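## Task

Every yellow sponge sits above a shelf-edge label giving its lot number. Find each yellow sponge whose lot number shows up on two or more labels anywhere in the storeroom, and place all of them on the desk. They must rest there without the robot holding them at the end. The robot toppling or finishing tilted means failure.

## Robot and tools

ROBOT. TidyBot++: a base 0.54 m long, 0.50 m wide and 0.38 m tall on four powered casters, carrying one seven-joint arm with a two-finger gripper. The shoulder sits 0.12 m ahead of the base centre, 0.68 m above the floor. Cameras: base_camera (on the base, facing forward) and wrist_camera (looks along the hand). The arm begins folded, hand down, wrist up to 0.08 m beyond the base front, elbow up to 1.15 m high. Loose objects may occasionally get a short external nudge.

FRAMES. Base frame: origin on the floor below the base centre, x forward, y left, z up. hand_pose is reported in it: the point between the finger pads; its z axis runs out along the fingers, its y axis is the closing direction. The odometry frame is the base frame where the scene began; base_odometry heading is positive to the left, range -3.142 to 3.142. It counts wheel turns, so slip reads as travel and drift of a few cm and degrees builds up. base_tilt is in degrees, forward and right positive; tilt and heading carry a fixed bias near 1 degree.

execute_actions. Argument "actions": a list holding one action or nothing (empty = just report state and images). An action may contain "base", "joints" and "speeds"; its motions begin together. "base" holds exactly one relative move measured from where the base last reported itself: {"translate_m": d} metres, forward positive, -2 to 2; {"strafe_m": d} metres sideways, left positive, -2 to 2; {"rotate_rad": d} radians, counter-clockwise from above positive, -6.3 to 6.3. "joints" is a dictionary of absolute targets, one number per named joint: joint_1_rad (unbounded; positive = clockwise from above, opposite to rotate_rad), joint_2_rad shoulder -2.249 to 2.249, joint_3_rad unbounded, joint_4_rad elbow -2.579 to 2.579, joint_5_rad unbounded, joint_6_rad wrist -2.099 to 2.099, joint_7_rad unbounded (hand down: positive = counter-clockwise from above; at 1.57 the fingers open toward robot left/right), gripper_pos 0 (open) to 1 (closed). Unbounded joints go the short way; to turn farther, step less than half a turn per call. Done tolerances: ±0.039 rad for joints 1-4, ±0.056 for 5-7, ±0.03 for the gripper. "speeds" optionally caps top speed for this action: translate_m and strafe_m 0.05-0.5 m/s, rotate_rad 0.1-1.57 rad/s (defaults are the maxima). A base move needing over 8.667 s, an action over 15 s, an unknown key or an out-of-range number gets the whole call rejected with no motion. "cameras": list of "base_camera", "wrist_camera" or "all"; omitted, null or ["all"] gives both, [] gives none. Anything omitted from an action may keep pushing to its earlier target without the status showing it.

OTHER TOOLS. wait {"seconds": 0-10}: commands nothing, returns state and images. zoom_image {"camera", "region": [x0, y0, x1, y1]}: pixel box, origin top-left, at most 504 x 504, on that camera's newest full image. read_manual: licence texts only. finished_scene {"scene": 1 or 2}: irreversible end of the scene; the result tells whether the goal held and gives the next task. If a call reports a stop, later motion calls in the same reply are skipped.

RESULTS. A "pictures" line orders the images. base_status and joint_status: done; off_target (resting away from target, maybe still pushing); contact_stop / time_out (target dropped, holding there); not_followed (joint targets withheld by the self-collision check, with a "cause:" line; the gripper still acts, and withheld targets may be retried later); limit_stop_at_motor_heat. A blocked base shoves until timing out and may still say done while short. on_its_own lists uncommanded motion. motor_effort is percent of maximum, positive toward higher joint values, bracket = peak in the last action; readings have offsets and noise. Also joint_positions, hand_pose, base_odometry, base_tilt, Motor temperatures (one per arm joint), and warnings ARM HIT, MOTOR HOT (60 °C), OVER-TEMPERATURE FAULT (75 °C, arm sinks).

ARM GEOMETRY. Upper arm 0.42 m, forearm 0.31 m, hand 0.31 m to the hand point. With joint_1_rad 0, joint_3_rad 3.14, joint_5_rad 0 the arm moves in the base x-z plane; tilt from vertical (forward positive): upper = j2, forearm = j2 - j4, hand = j2 - j4 - j6. Reach forward of shoulder = sum of length*sin(tilt); height above it = sum of length*cos(tilt). A downward hand reaches about 0.94 m high at most, only near the base. Finger gap ≈ 85*(1 - gripper_pos) mm; closed tips stick about 20 mm past the hand point. At 1, done means empty; off_target means something is held.

ACCURACY. Friction leaves joints slightly off; resending the same target does nothing. Correct by sending last command + (wanted - read). Held loads make the arm sag; never command a joint to its current reading while carrying. hand_pose itself may be 1-2 cm off; trust images.

AVOID. Driving while the arm is caught on something about 0.8 m or higher (tip-over); sideways force on a raised hand; driving the arm into objects (torque fault above 104.5 N m joints 1-4 or 51.3 N m joints 5-7 freezes the arm 10 s). Long holds of heavy loads overheat motors. Avoid drops, slams and hard pushes. Backing off or retracting the arm rights a leaning robot.

Each tool is called after "Request:" by a JSON object that holds its "api" and its "payload".

## Session

Request:
{"api": "execute_actions", "payload": {"actions": []}}

Scene clock: 0.00 s.
Motor temperatures (°C, as the motors report them): [35 34 29 34 40 36 40]
base_odometry: x=+0.000 y=+0.000 heading=+0.000 (m, m, rad; odometry frame)
base_tilt: forward=-0.3 right=+0.6 (deg)
base_status: not commanded
joint_positions: joint_1_rad=+0.002 joint_2_rad=-0.310 joint_3_rad=+3.103 joint_4_rad=-2.511 joint_5_rad=+0.041 joint_6_rad=-0.819 joint_7_rad=+1.615 gripper_pos=+0.000
joint_status: not commanded
motor_effort: joint_1_rad=+0 joint_2_rad=-4 joint_3_rad=+0 joint_4_rad=+14 joint_5_rad=+1 joint_6_rad=+1 joint_7_rad=+0 (%)
hand_pose: x=+0.2821 y=-0.0035 z=+0.5882 quat_wxyz=(+0.022, +0.997, +0.052, +0.060) (m; base frame)
pictures: base_camera, wrist_camera
Images, in order (width x height): base_camera 644x364, wrist_camera 644x476.

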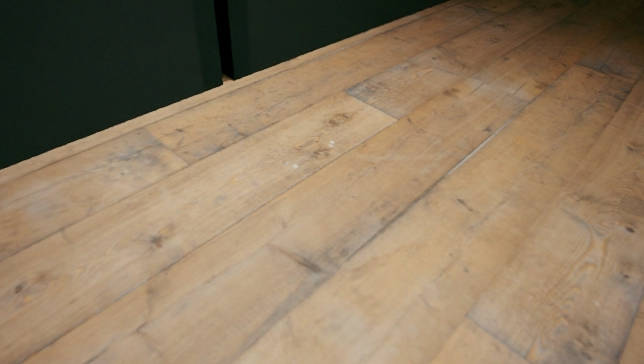

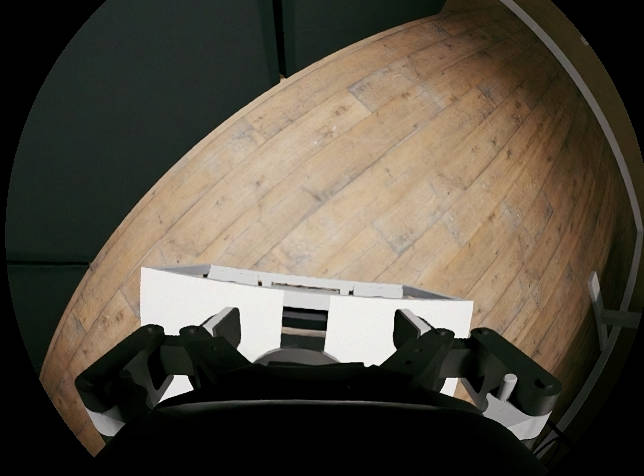

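Point the hand horizontal to look around.

Request:
{"api": "execute_actions", "payload": {"actions": [{"joints":{"joint_6_rad":0.63}}], "cameras": ["wrist_camera"]}}

Request:
{"api": "execute_actions", "payload": {"actions": [{"joints":{"joint_1_rad":2.1}}], "cameras": ["wrist_camera"]}}

Request:
{"api": "execute_actions", "payload": {"actions": [{"joints":{"joint_1_rad":4.2}}], "cameras": ["wrist_camera"]}}

Scene clock: 1.87 s.
Motor temperatures (°C, as the motors report them): [35 34 29 34 40 36 40]
base_odometry: x=+0.000 y=+0.000 heading=+0.000 (m, m, rad; odometry frame)
base_tilt: forward=-0.4 right=+0.6 (deg)
base_status: not commanded
joint_positions: joint_1_rad=+0.002 joint_2_rad=-0.310 joint_3_rad=+3.103 joint_4_rad=-2.511 joint_5_rad=+0.041 joint_6_rad=+0.623 joint_7_rad=+1.615 gripper_pos=+0.000
joint_status: all done
motor_effort: joint_1_rad=-1(0) joint_2_rad=-6(8) joint_3_rad=+1(1) joint_4_rad=+18(18) joint_5_rad=+0(1) joint_6_rad=+9(9) joint_7_rad=+0(0) (%)
hand_pose: x=+0.5548 y=+0.0263 z=+0.8942 quat_wxyz=(+0.011, +0.708, +0.052, +0.704) (m; base frame)
pictures: wrist_camera
Images, in order (width x height): wrist_camera 644x476.

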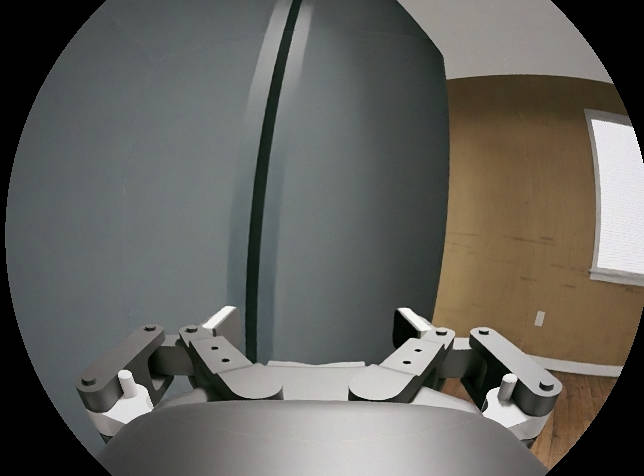

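Scene clock: 5.03 s.
Motor temperatures (°C, as the motors report them): [35 34 29 34 40 36 40]
base_odometry: x=+0.000 y=+0.000 heading=+0.000 (m, m, rad; odometry frame)
base_tilt: forward=-0.4 right=+0.6 (deg)
base_status: not commanded
joint_positions: joint_1_rad=+2.084 joint_2_rad=-0.310 joint_3_rad=+3.103 joint_4_rad=-2.511 joint_5_rad=+0.041 joint_6_rad=+0.623 joint_7_rad=+1.615 gripper_pos=+0.000
joint_status: all done
motor_effort: joint_1_rad=+0(1) joint_2_rad=-8(7) joint_3_rad=+1(1) joint_4_rad=+18(18) joint_5_rad=+0(0) joint_6_rad=+9(9) joint_7_rad=+0(1) (%)
hand_pose: x=-0.0711 y=-0.3931 z=+0.8942 quat_wxyz=(+0.613, +0.403, -0.585, +0.347) (m; base frame)
pictures: wrist_camera
Images, in order (width x height): wrist_camera 644x476.

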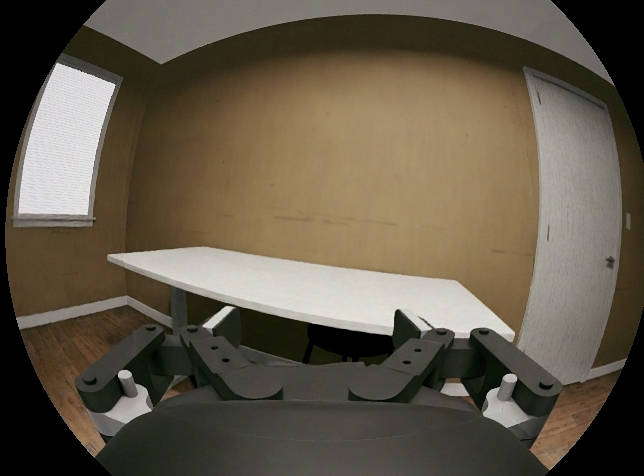

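Scene clock: 8.23 s.
Motor temperatures (°C, as the motors report them): [35 34 29 34 40 36 40]
base_odometry: x=+0.000 y=+0.000 heading=+0.000 (m, m, rad; odometry frame)
base_tilt: forward=-0.4 right=+0.6 (deg)
base_status: not commanded
joint_positions: joint_1_rad=+4.184 joint_2_rad=-0.310 joint_3_rad=+3.103 joint_4_rad=-2.511 joint_5_rad=+0.041 joint_6_rad=+0.623 joint_7_rad=+1.615 gripper_pos=+0.000
joint_status: all done
motor_effort: joint_1_rad=+0(2) joint_2_rad=-7(7) joint_3_rad=+1(1) joint_4_rad=+19(19) joint_5_rad=+0(0) joint_6_rad=+9(9) joint_7_rad=+0(0) (%)
hand_pose: x=-0.1243 y=+0.3625 z=+0.8942 quat_wxyz=(+0.605, -0.307, -0.641, -0.359) (m; base frame)
pictures: wrist_camera
Images, in order (width x height): wrist_camera 644x476.

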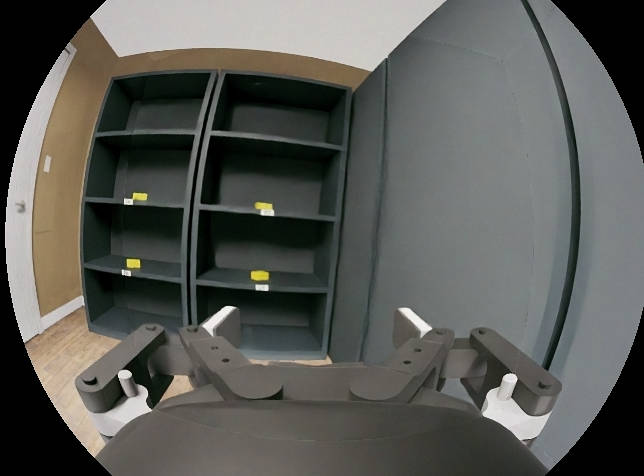

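Request:
{"api": "execute_actions", "payload": {"actions": [{"base":{"rotate_rad":2.5},"joints":{"joint_1_rad":6.28}}]}}

Request:
{"api": "zoom_image", "payload": {"camera": "wrist_camera", "region": [100,150,500,320]}}

Scene clock: 11.57 s.
Motor temperatures (°C, as the motors report them): [35 34 29 34 40 36 40]
base_odometry: x=+0.000 y=+0.000 heading=+2.499 (m, m, rad; odometry frame)
base_tilt: forward=-0.4 right=+0.6 (deg)
base_status: done
joint_positions: joint_1_rad=+6.265 joint_2_rad=-0.310 joint_3_rad=+3.103 joint_4_rad=-2.511 joint_5_rad=+0.041 joint_6_rad=+0.623 joint_7_rad=+1.615 gripper_pos=+0.000
joint_status: all done
motor_effort: joint_1_rad=+0(1) joint_2_rad=-8(8) joint_3_rad=+1(1) joint_4_rad=+18(19) joint_5_rad=+0(0) joint_6_rad=+9(9) joint_7_rad=+0(0) (%)
hand_pose: x=+0.5542 y=+0.0353 z=+0.8942 quat_wxyz=(-0.004, -0.708, -0.059, -0.704) (m; base frame)
pictures: base_camera, wrist_camera
Images, in order (width x height): base_camera 644x364, wrist_camera 644x476.

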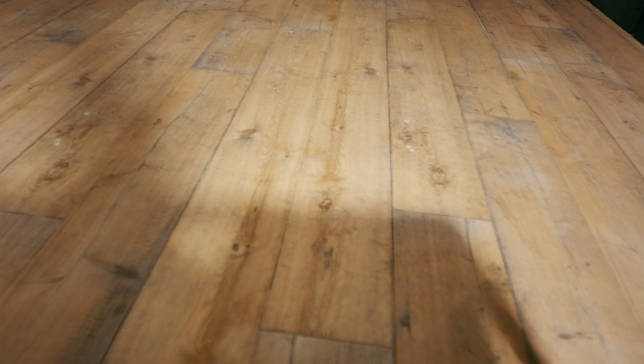

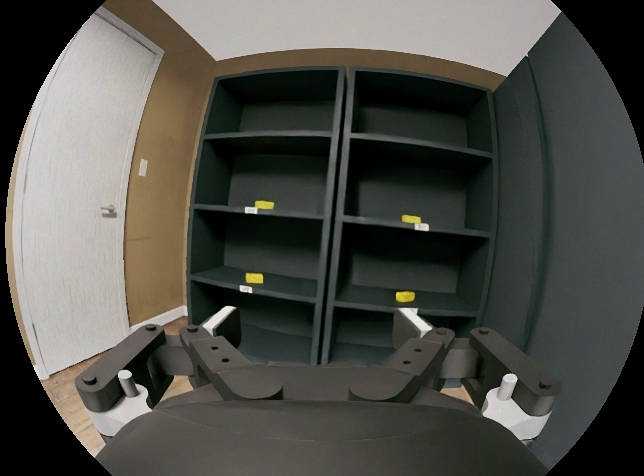

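Region (100, 150, 500, 320) of wrist_camera's 644x476 image, scaled by 1.260; it fills the top 214 rows of this view, and the rest is white.

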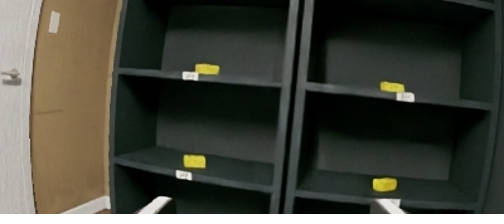

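Request:
{"api": "execute_actions", "payload": {"actions": [{"base":{"rotate_rad":-0.12},"joints":{"joint_3_rad":3.14,"joint_5_rad":0,"joint_7_rad":1.57,"joint_6_rad":0.45}}], "cameras": []}}

Request:
{"api": "execute_actions", "payload": {"actions": [{"base":{"translate_m":0.6}}]}}

Request:
{"api": "zoom_image", "payload": {"camera": "wrist_camera", "region": [100,100,320,320]}}

Request:
{"api": "zoom_image", "payload": {"camera": "wrist_camera", "region": [320,100,540,320]}}

Scene clock: 12.57 s.
Motor temperatures (°C, as the motors report them): [35 34 29 34 40 36 40]
base_odometry: x=+0.000 y=+0.000 heading=+2.380 (m, m, rad; odometry frame)
base_tilt: forward=-0.4 right=+0.6 (deg)
base_status: done
joint_positions: joint_1_rad=+6.272 joint_2_rad=-0.310 joint_3_rad=+3.132 joint_4_rad=-2.511 joint_5_rad=+0.040 joint_6_rad=+0.467 joint_7_rad=+1.591 gripper_pos=+0.000
joint_status: all done
motor_effort: joint_1_rad=+0(1) joint_2_rad=-6(7) joint_3_rad=+0(2) joint_4_rad=+18(20) joint_5_rad=+1(0) joint_6_rad=+8(10) joint_7_rad=+0(0) (%)
hand_pose: x=+0.5514 y=+0.0163 z=+0.8464 quat_wxyz=(-0.006, -0.762, -0.036, -0.647) (m; base frame)
pictures: none
No camera images: the call's "cameras" was empty. Leave "cameras" out to get every camera's image.

Scene clock: 15.13 s.
Motor temperatures (°C, as the motors report them): [35 34 29 34 40 36 40]
base_odometry: x=-0.435 y=+0.413 heading=+2.381 (m, m, rad; odometry frame)
base_tilt: forward=-0.3 right=+0.6 (deg)
base_status: done
joint_positions: joint_1_rad=+6.272 joint_2_rad=-0.310 joint_3_rad=+3.132 joint_4_rad=-2.511 joint_5_rad=+0.040 joint_6_rad=+0.467 joint_7_rad=+1.591 gripper_pos=+0.000
joint_status: not commanded
motor_effort: joint_1_rad=+0(0) joint_2_rad=-7(9) joint_3_rad=+1(1) joint_4_rad=+18(19) joint_5_rad=+1(1) joint_6_rad=+9(9) joint_7_rad=+0(0) (%)
hand_pose: x=+0.5513 y=+0.0163 z=+0.8466 quat_wxyz=(-0.006, -0.762, -0.036, -0.647) (m; base frame)
pictures: base_camera, wrist_camera
Images, in order (width x height): base_camera 644x364, wrist_camera 644x476.

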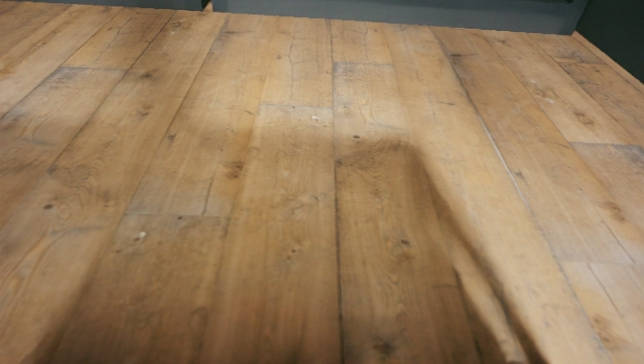

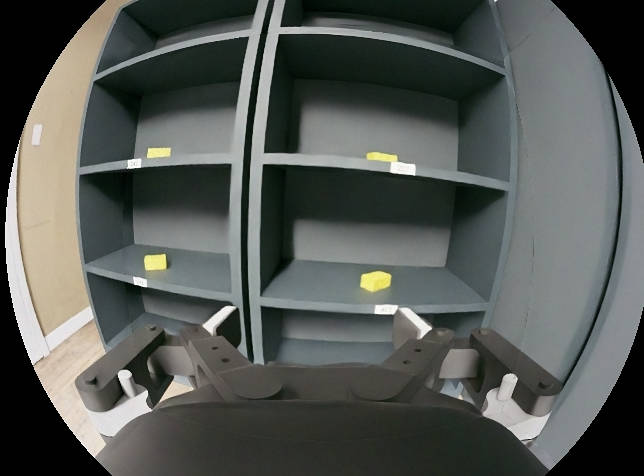

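Region (100, 100, 320, 320) of wrist_camera's 644x476 image, scaled by 2.291.

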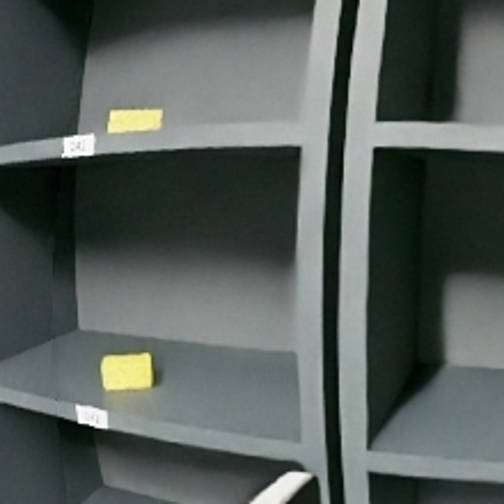

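Region (320, 100, 540, 320) of wrist_camera's 644x476 image, scaled by 2.291.

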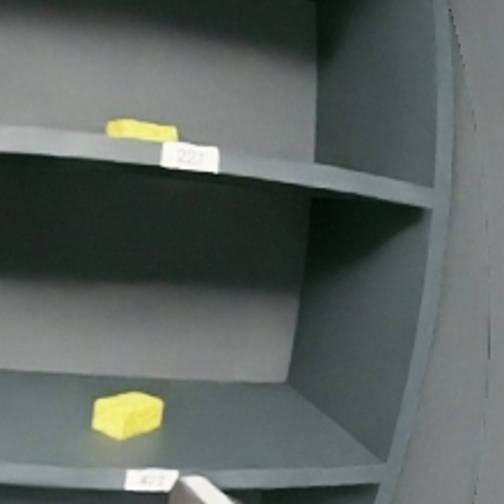

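Request:
{"api": "execute_actions", "payload": {"actions": [{"base":{"translate_m":0.3}}], "cameras": []}}

Request:
{"api": "execute_actions", "payload": {"actions": [{"base":{"strafe_m":-0.2}}], "cameras": ["wrist_camera"]}}

Request:
{"api": "zoom_image", "payload": {"camera": "wrist_camera", "region": [200,60,460,380]}}

Request:
{"api": "execute_actions", "payload": {"actions": [{"base":{"strafe_m":0.93}}], "cameras": ["wrist_camera"]}}

Request:
{"api": "zoom_image", "payload": {"camera": "wrist_camera", "region": [200,60,460,380]}}

Scene clock: 17.33 s.
Motor temperatures (°C, as the motors report them): [35 34 29 34 40 36 40]
base_odometry: x=-0.653 y=+0.620 heading=+2.382 (m, m, rad; odometry frame)
base_tilt: forward=-0.3 right=+0.6 (deg)
base_status: done
joint_positions: joint_1_rad=+6.272 joint_2_rad=-0.308 joint_3_rad=+3.132 joint_4_rad=-2.511 joint_5_rad=+0.040 joint_6_rad=+0.467 joint_7_rad=+1.591 gripper_pos=+0.000
joint_status: not commanded
motor_effort: joint_1_rad=+0(1) joint_2_rad=-7(9) joint_3_rad=+0(1) joint_4_rad=+18(19) joint_5_rad=+1(1) joint_6_rad=+9(9) joint_7_rad=+0(0) (%)
hand_pose: x=+0.5517 y=+0.0163 z=+0.8455 quat_wxyz=(-0.006, -0.762, -0.036, -0.646) (m; base frame)
pictures: none
No camera images: the call's "cameras" was empty. Leave "cameras" out to get every camera's image.

Scene clock: 18.97 s.
Motor temperatures (°C, as the motors report them): [35 34 29 34 40 36 40]
base_odometry: x=-0.515 y=+0.765 heading=+2.382 (m, m, rad; odometry frame)
base_tilt: forward=-0.3 right=+0.6 (deg)
base_status: done
joint_positions: joint_1_rad=+6.272 joint_2_rad=-0.308 joint_3_rad=+3.134 joint_4_rad=-2.511 joint_5_rad=+0.040 joint_6_rad=+0.467 joint_7_rad=+1.591 gripper_pos=+0.000
joint_status: not commanded
motor_effort: joint_1_rad=-1(1) joint_2_rad=-7(7) joint_3_rad=+1(2) joint_4_rad=+18(18) joint_5_rad=+0(0) joint_6_rad=+9(9) joint_7_rad=+0(0) (%)
hand_pose: x=+0.5518 y=+0.0154 z=+0.8455 quat_wxyz=(-0.006, -0.762, -0.035, -0.646) (m; base frame)
pictures: wrist_camera
Images, in order (width x height): wrist_camera 644x476.

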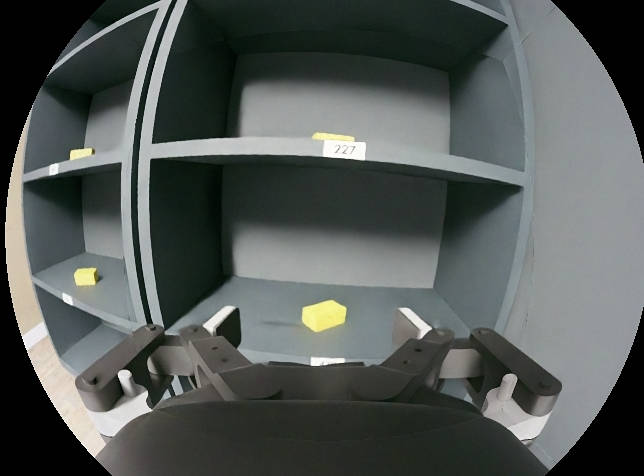

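Region (200, 60, 460, 380) of wrist_camera's 644x476 image, scaled by 1.575; it fills the left 410 columns of this view, and the rest is white.

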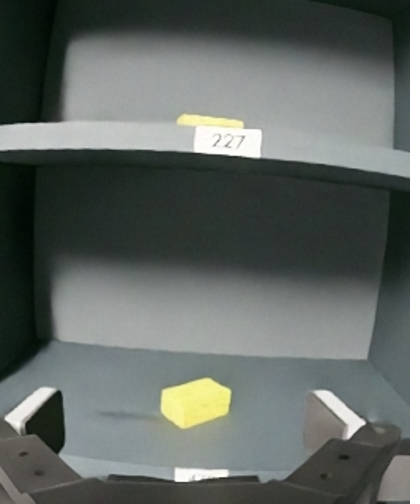

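Scene clock: 22.40 s.
Motor temperatures (°C, as the motors report them): [35 34 29 34 40 36 40]
base_odometry: x=-1.154 y=+0.089 heading=+2.383 (m, m, rad; odometry frame)
base_tilt: forward=-0.3 right=+0.6 (deg)
base_status: done
joint_positions: joint_1_rad=+6.272 joint_2_rad=-0.308 joint_3_rad=+3.135 joint_4_rad=-2.511 joint_5_rad=+0.039 joint_6_rad=+0.467 joint_7_rad=+1.591 gripper_pos=+0.000
joint_status: not commanded
motor_effort: joint_1_rad=-1(1) joint_2_rad=-7(8) joint_3_rad=+1(2) joint_4_rad=+18(19) joint_5_rad=+1(0) joint_6_rad=+9(9) joint_7_rad=+0(0) (%)
hand_pose: x=+0.5518 y=+0.0148 z=+0.8456 quat_wxyz=(-0.006, -0.762, -0.034, -0.646) (m; base frame)
pictures: wrist_camera
Images, in order (width x height): wrist_camera 644x476.

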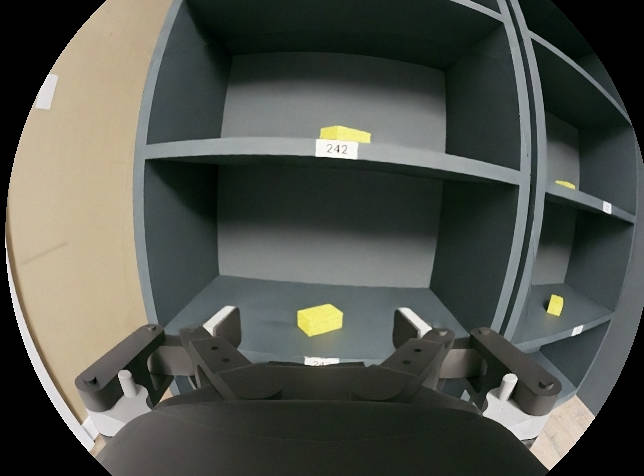

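Region (200, 60, 460, 380) of wrist_camera's 644x476 image, scaled by 1.575; it fills the left 410 columns of this view, and the rest is white.

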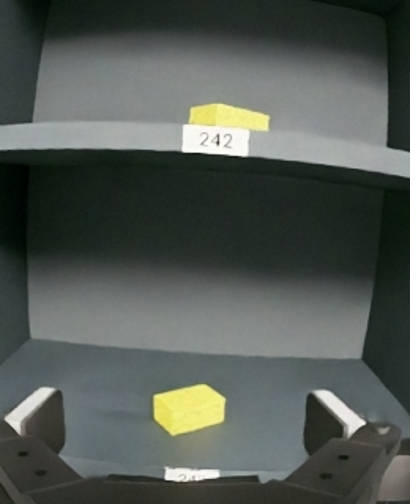

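Request:
{"api": "execute_actions", "payload": {"actions": [{"joints":{"joint_6_rad":0.1}}], "cameras": ["wrist_camera"]}}

Request:
{"api": "execute_actions", "payload": {"actions": [{"base":{"strafe_m":-0.93}}], "cameras": ["wrist_camera"]}}

Scene clock: 23.40 s.
Motor temperatures (°C, as the motors report them): [35 34 29 34 40 36 40]
base_odometry: x=-1.154 y=+0.089 heading=+2.383 (m, m, rad; odometry frame)
base_tilt: forward=-0.3 right=+0.6 (deg)
base_status: not commanded
joint_positions: joint_1_rad=+6.272 joint_2_rad=-0.308 joint_3_rad=+3.135 joint_4_rad=-2.512 joint_5_rad=+0.039 joint_6_rad=+0.107 joint_7_rad=+1.591 gripper_pos=+0.000
joint_status: all done
motor_effort: joint_1_rad=+0(0) joint_2_rad=-6(7) joint_3_rad=+0(0) joint_4_rad=+18(20) joint_5_rad=+1(1) joint_6_rad=+8(10) joint_7_rad=+0(0) (%)
hand_pose: x=+0.5140 y=+0.0098 z=+0.7405 quat_wxyz=(-0.009, -0.866, -0.035, -0.499) (m; base frame)
pictures: wrist_camera
Images, in order (width x height): wrist_camera 644x476.

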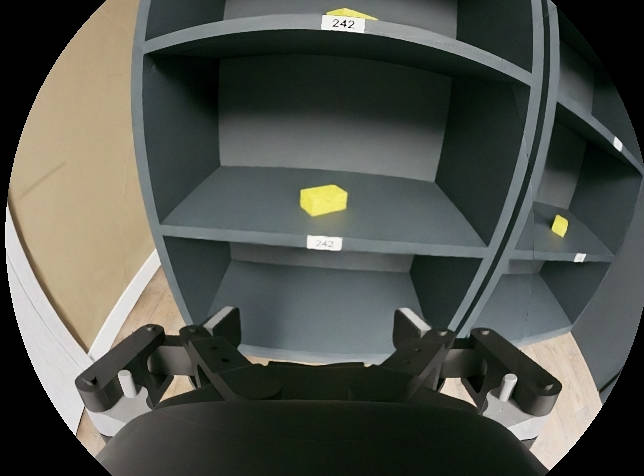

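Scene clock: 26.83 s.
Motor temperatures (°C, as the motors report them): [35 34 29 34 40 36 40]
base_odometry: x=-0.515 y=+0.765 heading=+2.384 (m, m, rad; odometry frame)
base_tilt: forward=-0.3 right=+0.6 (deg)
base_status: done
joint_positions: joint_1_rad=+6.272 joint_2_rad=-0.308 joint_3_rad=+3.135 joint_4_rad=-2.512 joint_5_rad=+0.039 joint_6_rad=+0.107 joint_7_rad=+1.591 gripper_pos=+0.000
joint_status: not commanded
motor_effort: joint_1_rad=+0(0) joint_2_rad=-6(7) joint_3_rad=+0(2) joint_4_rad=+18(18) joint_5_rad=+1(1) joint_6_rad=+8(9) joint_7_rad=+0(0) (%)
hand_pose: x=+0.5140 y=+0.0096 z=+0.7405 quat_wxyz=(-0.009, -0.866, -0.034, -0.499) (m; base frame)
pictures: wrist_camera
Images, in order (width x height): wrist_camera 644x476.

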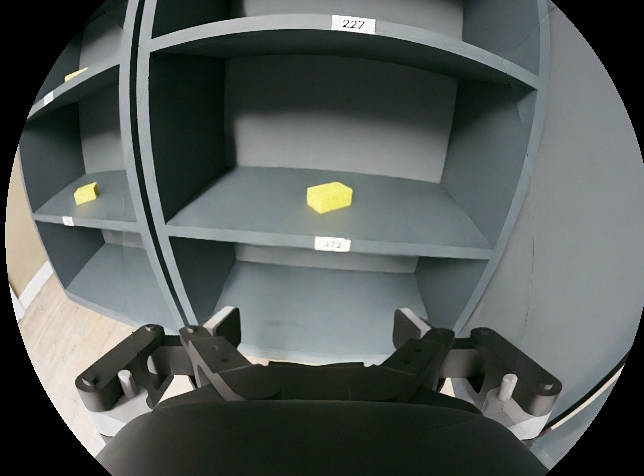

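Request:
{"api": "execute_actions", "payload": {"actions": [{"base":{"strafe_m":0.25},"joints":{"joint_6_rad":0.4}}], "cameras": []}}

Request:
{"api": "execute_actions", "payload": {"actions": [{"base":{"rotate_rad":3.14}}], "cameras": []}}

Request:
{"api": "execute_actions", "payload": {"actions": [{"base":{"translate_m":2}}]}}

Scene clock: 29.00 s.
Motor temperatures (°C, as the motors report them): [35 34 29 34 40 36 40]
base_odometry: x=-0.687 y=+0.583 heading=+2.386 (m, m, rad; odometry frame)
base_tilt: forward=-0.4 right=+0.6 (deg)
base_status: done
joint_positions: joint_1_rad=+6.272 joint_2_rad=-0.308 joint_3_rad=+3.136 joint_4_rad=-2.509 joint_5_rad=+0.039 joint_6_rad=+0.392 joint_7_rad=+1.591 gripper_pos=+0.000
joint_status: all done
motor_effort: joint_1_rad=+0(0) joint_2_rad=-7(7) joint_3_rad=+1(2) joint_4_rad=+18(21) joint_5_rad=+1(0) joint_6_rad=+9(10) joint_7_rad=+0(0) (%)
hand_pose: x=+0.5476 y=+0.0131 z=+0.8240 quat_wxyz=(-0.007, -0.785, -0.033, -0.618) (m; base frame)
pictures: none
No camera images: the call's "cameras" was empty. Leave "cameras" out to get every camera's image.

Scene clock: 32.33 s.
Motor temperatures (°C, as the motors report them): [35 34 29 34 40 36 40]
base_odometry: x=-0.687 y=+0.583 heading=-0.758 (m, m, rad; odometry frame)
base_tilt: forward=-0.3 right=+0.6 (deg)
base_status: done
joint_positions: joint_1_rad=+6.272 joint_2_rad=-0.308 joint_3_rad=+3.136 joint_4_rad=-2.509 joint_5_rad=+0.038 joint_6_rad=+0.392 joint_7_rad=+1.591 gripper_pos=+0.000
joint_status: not commanded
motor_effort: joint_1_rad=+0(2) joint_2_rad=-6(8) joint_3_rad=+1(2) joint_4_rad=+18(18) joint_5_rad=+1(0) joint_6_rad=+9(9) joint_7_rad=+0(0) (%)
hand_pose: x=+0.5477 y=+0.0130 z=+0.8240 quat_wxyz=(-0.007, -0.785, -0.033, -0.618) (m; base frame)
pictures: none
No camera images: the call's "cameras" was empty. Leave "cameras" out to get every camera's image.

Scene clock: 37.70 s.
Motor temperatures (°C, as the motors report them): [35 34 29 34 40 36 40]
base_odometry: x=+0.767 y=-0.790 heading=-0.757 (m, m, rad; odometry frame)
base_tilt: forward=-0.3 right=+0.6 (deg)
base_status: done
joint_positions: joint_1_rad=+6.272 joint_2_rad=-0.309 joint_3_rad=+3.136 joint_4_rad=-2.509 joint_5_rad=+0.038 joint_6_rad=+0.392 joint_7_rad=+1.591 gripper_pos=+0.000
joint_status: not commanded
motor_effort: joint_1_rad=+0(0) joint_2_rad=-7(9) joint_3_rad=+1(1) joint_4_rad=+18(19) joint_5_rad=+0(0) joint_6_rad=+8(9) joint_7_rad=+0(0) (%)
hand_pose: x=+0.5476 y=+0.0130 z=+0.8242 quat_wxyz=(-0.007, -0.785, -0.033, -0.618) (m; base frame)
pictures: base_camera, wrist_camera
Images, in order (width x height): base_camera 644x364, wrist_camera 644x476.

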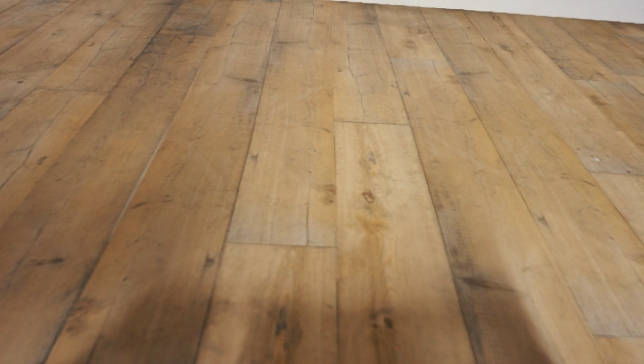

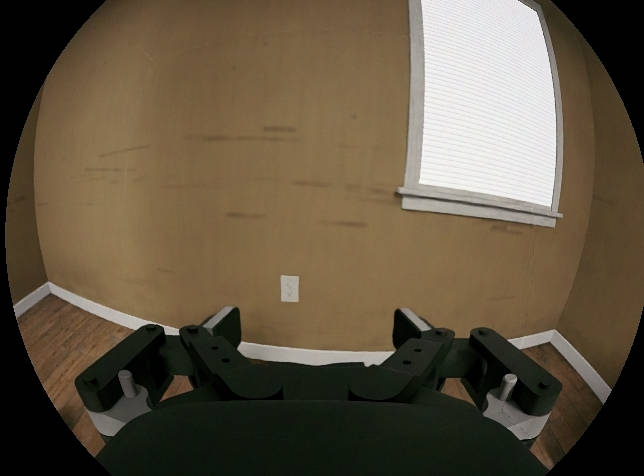

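Wall ~1.3 m ahead.

Request:
{"api": "execute_actions", "payload": {"actions": [{"base":{"translate_m":0.55}}], "cameras": []}}

Request:
{"api": "execute_actions", "payload": {"actions": [{"base":{"rotate_rad":1.57}}]}}

Scene clock: 40.30 s.
Motor temperatures (°C, as the motors report them): [35 34 29 34 40 36 40]
base_odometry: x=+1.168 y=-1.167 heading=-0.756 (m, m, rad; odometry frame)
base_tilt: forward=-0.3 right=+0.6 (deg)
base_status: done
joint_positions: joint_1_rad=+6.272 joint_2_rad=-0.308 joint_3_rad=+3.136 joint_4_rad=-2.509 joint_5_rad=+0.038 joint_6_rad=+0.392 joint_7_rad=+1.591 gripper_pos=+0.000
joint_status: not commanded
motor_effort: joint_1_rad=+0(1) joint_2_rad=-6(9) joint_3_rad=+1(1) joint_4_rad=+18(19) joint_5_rad=+0(1) joint_6_rad=+8(9) joint_7_rad=+0(0) (%)
hand_pose: x=+0.5477 y=+0.0130 z=+0.8240 quat_wxyz=(-0.007, -0.785, -0.033, -0.618) (m; base frame)
pictures: none
No camera images: the call's "cameras" was empty. Leave "cameras" out to get every camera's image.

Scene clock: 42.63 s.
Motor temperatures (°C, as the motors report them): [35 34 29 34 40 36 40]
base_odometry: x=+1.168 y=-1.167 heading=+0.813 (m, m, rad; odometry frame)
base_tilt: forward=-0.4 right=+0.6 (deg)
base_status: done
joint_positions: joint_1_rad=+6.272 joint_2_rad=-0.308 joint_3_rad=+3.136 joint_4_rad=-2.509 joint_5_rad=+0.038 joint_6_rad=+0.392 joint_7_rad=+1.591 gripper_pos=+0.000
joint_status: not commanded
motor_effort: joint_1_rad=-1(2) joint_2_rad=-7(7) joint_3_rad=+0(2) joint_4_rad=+18(18) joint_5_rad=+0(0) joint_6_rad=+8(9) joint_7_rad=-1(0) (%)
hand_pose: x=+0.5477 y=+0.0130 z=+0.8240 quat_wxyz=(-0.007, -0.785, -0.033, -0.618) (m; base frame)
pictures: base_camera, wrist_camera
Images, in order (width x height): base_camera 644x364, wrist_camera 644x476.

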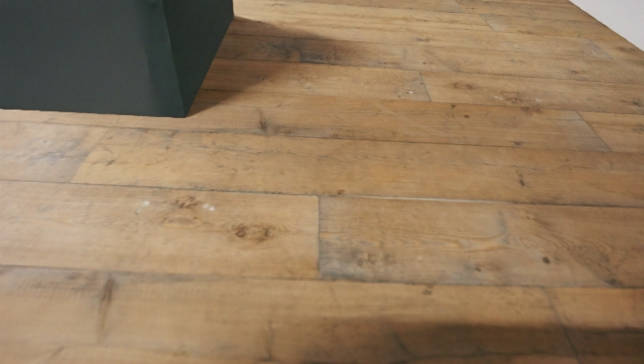

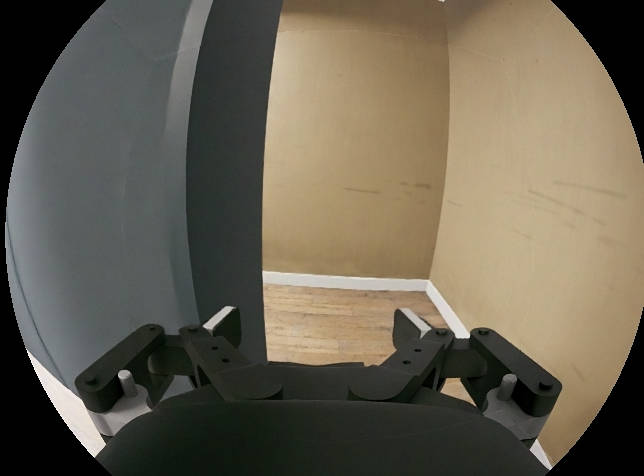

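Request:
{"api": "execute_actions", "payload": {"actions": [{"base":{"strafe_m":-0.25}}], "cameras": []}}

Request:
{"api": "execute_actions", "payload": {"actions": [{"base":{"translate_m":1.9}}], "cameras": ["base_camera"]}}

Request:
{"api": "execute_actions", "payload": {"actions": [{"base":{"rotate_rad":1.57}}]}}

Scene clock: 44.60 s.
Motor temperatures (°C, as the motors report them): [35 34 29 34 40 36 40]
base_odometry: x=+1.350 y=-1.339 heading=+0.814 (m, m, rad; odometry frame)
base_tilt: forward=-0.3 right=+0.6 (deg)
base_status: done
joint_positions: joint_1_rad=+6.272 joint_2_rad=-0.308 joint_3_rad=+3.137 joint_4_rad=-2.509 joint_5_rad=+0.038 joint_6_rad=+0.392 joint_7_rad=+1.591 gripper_pos=+0.000
joint_status: not commanded
motor_effort: joint_1_rad=-1(0) joint_2_rad=-7(7) joint_3_rad=+0(2) joint_4_rad=+19(18) joint_5_rad=+0(0) joint_6_rad=+9(9) joint_7_rad=+0(1) (%)
hand_pose: x=+0.5477 y=+0.0128 z=+0.8240 quat_wxyz=(-0.007, -0.785, -0.033, -0.618) (m; base frame)
pictures: none
No camera images: the call's "cameras" was empty. Leave "cameras" out to get every camera's image.

Scene clock: 59.60 s.
Motor temperatures (°C, as the motors report them): [35 34 29 34 40 36 40]
TORQUE WARNING: joint_4_rad reached its warning level (56.7 N m).
base_odometry: x=+2.654 y=+0.040 heading=+0.805 (m, m, rad; odometry frame)
base_tilt: forward=-0.5 right=+0.6 (deg)
base_status: translate_m time_out (by the wheels' count: +1.897 of +1.900)
joint_positions: joint_1_rad=+6.302 joint_2_rad=-0.467 joint_3_rad=+3.160 joint_4_rad=-2.576 joint_5_rad=-0.002 joint_6_rad=+0.319 joint_7_rad=+1.566 gripper_pos=+0.000
joint_status: not commanded
motor_effort: joint_1_rad=-6(10) joint_2_rad=+27(39) joint_3_rad=-5(9) joint_4_rad=+32(59) joint_5_rad=+3(15) joint_6_rad=+16(98) joint_7_rad=+0(14) (%)
hand_pose: x=+0.5033 y=-0.0136 z=+0.8285 quat_wxyz=(-0.006, -0.780, +0.019, -0.625) (m; base frame)
pictures: base_camera
Images, in order (width x height): base_camera 644x364.

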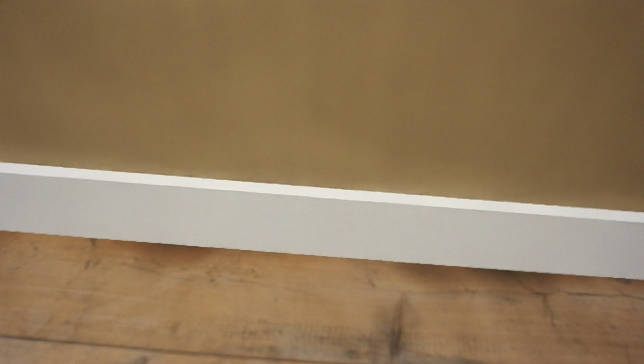

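not run: a stop came earlier in this reply.

Oops; hit the wall.

Request:
{"api": "execute_actions", "payload": {"actions": [{"base":{"translate_m":-0.12}}], "cameras": []}}

Request:
{"api": "execute_actions", "payload": {"actions": [{"base":{"rotate_rad":1.58}}]}}

Scene clock: 61.10 s.
Motor temperatures (°C, as the motors report them): [35 34 29 34 40 36 40]
base_odometry: x=+2.570 y=-0.047 heading=+0.806 (m, m, rad; odometry frame)
base_tilt: forward=-0.4 right=+0.6 (deg)
base_status: done
joint_positions: joint_1_rad=+6.285 joint_2_rad=-0.306 joint_3_rad=+3.144 joint_4_rad=-2.515 joint_5_rad=-0.002 joint_6_rad=+0.382 joint_7_rad=+1.566 gripper_pos=+0.000
joint_status: not commanded
motor_effort: joint_1_rad=+0(8) joint_2_rad=-7(24) joint_3_rad=+0(8) joint_4_rad=+18(33) joint_5_rad=+1(5) joint_6_rad=+9(21) joint_7_rad=+0(0) (%)
hand_pose: x=+0.5460 y=-0.0009 z=+0.8168 quat_wxyz=(+0.001, -0.792, +0.005, -0.611) (m; base frame)
pictures: none
No camera images: the call's "cameras" was empty. Leave "cameras" out to get every camera's image.

Scene clock: 63.40 s.
Motor temperatures (°C, as the motors report them): [35 34 29 34 40 36 40]
base_odometry: x=+2.570 y=-0.047 heading=+2.385 (m, m, rad; odometry frame)
base_tilt: forward=-0.3 right=+0.6 (deg)
base_status: done
joint_positions: joint_1_rad=+6.285 joint_2_rad=-0.306 joint_3_rad=+3.143 joint_4_rad=-2.515 joint_5_rad=-0.002 joint_6_rad=+0.382 joint_7_rad=+1.566 gripper_pos=+0.000
joint_status: not commanded
motor_effort: joint_1_rad=-1(2) joint_2_rad=-7(7) joint_3_rad=+1(2) joint_4_rad=+18(18) joint_5_rad=+1(1) joint_6_rad=+9(9) joint_7_rad=+0(0) (%)
hand_pose: x=+0.5460 y=-0.0006 z=+0.8168 quat_wxyz=(+0.001, -0.792, +0.005, -0.611) (m; base frame)
pictures: base_camera, wrist_camera
Images, in order (width x height): base_camera 644x364, wrist_camera 644x476.

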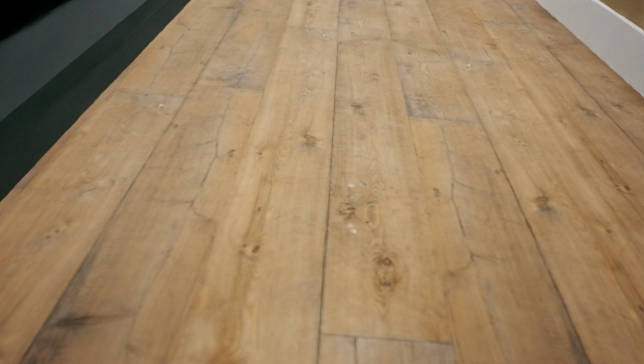

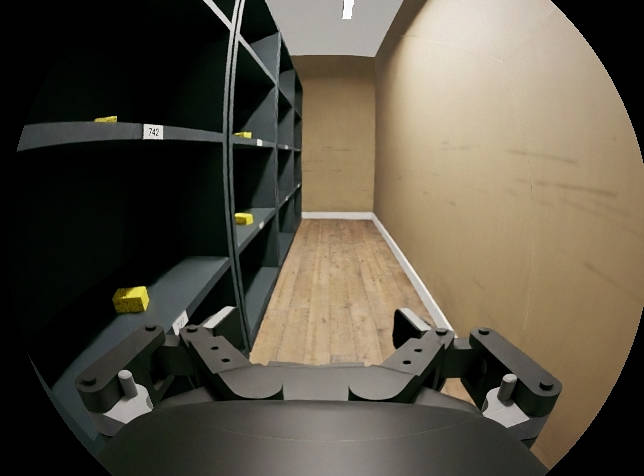

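Request:
{"api": "execute_actions", "payload": {"actions": [{"base":{"strafe_m":-0.25},"joints":{"joint_1_rad":4.71,"joint_6_rad":0.3}}], "cameras": []}}

Request:
{"api": "execute_actions", "payload": {"actions": [{"base":{"translate_m":0.7}}], "cameras": ["wrist_camera"]}}

Request:
{"api": "execute_actions", "payload": {"actions": [{"base":{"translate_m":0.93}}], "cameras": ["wrist_camera"]}}

Request:
{"api": "execute_actions", "payload": {"actions": [{"base":{"translate_m":0.93}}]}}

Scene clock: 66.53 s.
Motor temperatures (°C, as the motors report them): [35 34 29 34 40 36 40]
base_odometry: x=+2.742 y=+0.135 heading=+2.386 (m, m, rad; odometry frame)
base_tilt: forward=-0.3 right=+0.6 (deg)
base_status: done
joint_positions: joint_1_rad=+4.726 joint_2_rad=-0.306 joint_3_rad=+3.143 joint_4_rad=-2.515 joint_5_rad=-0.002 joint_6_rad=+0.333 joint_7_rad=+1.566 gripper_pos=+0.000
joint_status: all done
motor_effort: joint_1_rad=+0(1) joint_2_rad=-6(8) joint_3_rad=+1(2) joint_4_rad=+18(18) joint_5_rad=+1(1) joint_6_rad=+8(9) joint_7_rad=+0(0) (%)
hand_pose: x=+0.1245 y=+0.4228 z=+0.8023 quat_wxyz=(+0.416, -0.577, -0.563, -0.420) (m; base frame)
pictures: none
No camera images: the call's "cameras" was empty. Leave "cameras" out to get every camera's image.

Scene clock: 69.30 s.
Motor temperatures (°C, as the motors report them): [35 34 29 34 40 36 40]
base_odometry: x=+2.232 y=+0.615 heading=+2.386 (m, m, rad; odometry frame)
base_tilt: forward=-0.3 right=+0.6 (deg)
base_status: done
joint_positions: joint_1_rad=+4.725 joint_2_rad=-0.306 joint_3_rad=+3.143 joint_4_rad=-2.515 joint_5_rad=-0.002 joint_6_rad=+0.332 joint_7_rad=+1.566 gripper_pos=+0.000
joint_status: not commanded
motor_effort: joint_1_rad=+0(1) joint_2_rad=-6(6) joint_3_rad=+1(2) joint_4_rad=+18(19) joint_5_rad=+1(0) joint_6_rad=+9(9) joint_7_rad=+0(0) (%)
hand_pose: x=+0.1241 y=+0.4227 z=+0.8019 quat_wxyz=(+0.416, -0.577, -0.564, -0.420) (m; base frame)
pictures: wrist_camera
Images, in order (width x height): wrist_camera 644x476.

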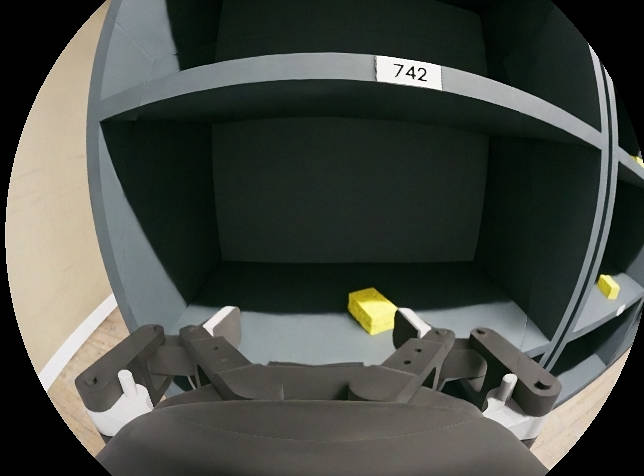

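Scene clock: 72.53 s.
Motor temperatures (°C, as the motors report them): [35 34 29 34 40 36 40]
base_odometry: x=+1.556 y=+1.254 heading=+2.385 (m, m, rad; odometry frame)
base_tilt: forward=-0.4 right=+0.6 (deg)
base_status: done
joint_positions: joint_1_rad=+4.725 joint_2_rad=-0.306 joint_3_rad=+3.143 joint_4_rad=-2.515 joint_5_rad=-0.002 joint_6_rad=+0.332 joint_7_rad=+1.566 gripper_pos=+0.000
joint_status: not commanded
motor_effort: joint_1_rad=-1(1) joint_2_rad=-8(7) joint_3_rad=+0(1) joint_4_rad=+18(19) joint_5_rad=+1(1) joint_6_rad=+8(8) joint_7_rad=-1(0) (%)
hand_pose: x=+0.1240 y=+0.4227 z=+0.8019 quat_wxyz=(+0.416, -0.577, -0.564, -0.419) (m; base frame)
pictures: wrist_camera
Images, in order (width x height): wrist_camera 644x476.

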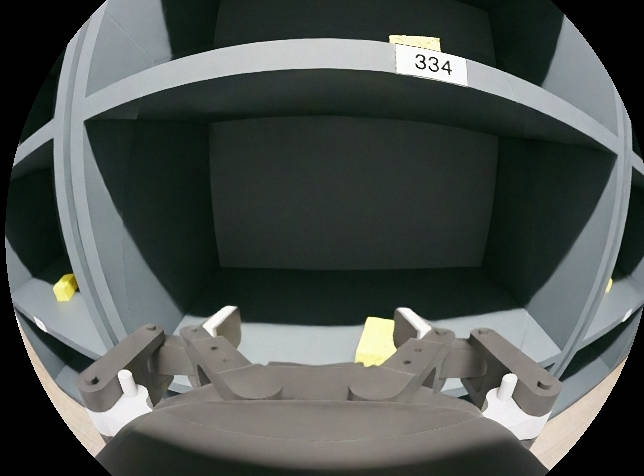

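Scene clock: 75.77 s.
Motor temperatures (°C, as the motors report them): [35 34 29 34 40 36 40]
base_odometry: x=+0.880 y=+1.893 heading=+2.385 (m, m, rad; odometry frame)
base_tilt: forward=-0.4 right=+0.6 (deg)
base_status: done
joint_positions: joint_1_rad=+4.725 joint_2_rad=-0.306 joint_3_rad=+3.143 joint_4_rad=-2.515 joint_5_rad=-0.002 joint_6_rad=+0.332 joint_7_rad=+1.566 gripper_pos=+0.000
joint_status: not commanded
motor_effort: joint_1_rad=+0(1) joint_2_rad=-7(8) joint_3_rad=+1(1) joint_4_rad=+18(18) joint_5_rad=+1(1) joint_6_rad=+9(9) joint_7_rad=+0(0) (%)
hand_pose: x=+0.1239 y=+0.4226 z=+0.8019 quat_wxyz=(+0.416, -0.577, -0.564, -0.419) (m; base frame)
pictures: base_camera, wrist_camera
Images, in order (width x height): base_camera 644x364, wrist_camera 644x476.

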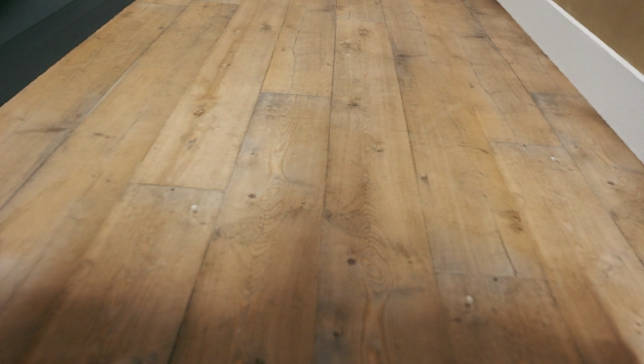

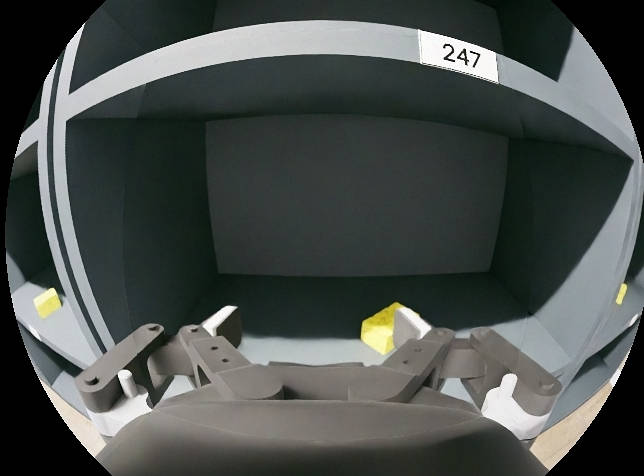

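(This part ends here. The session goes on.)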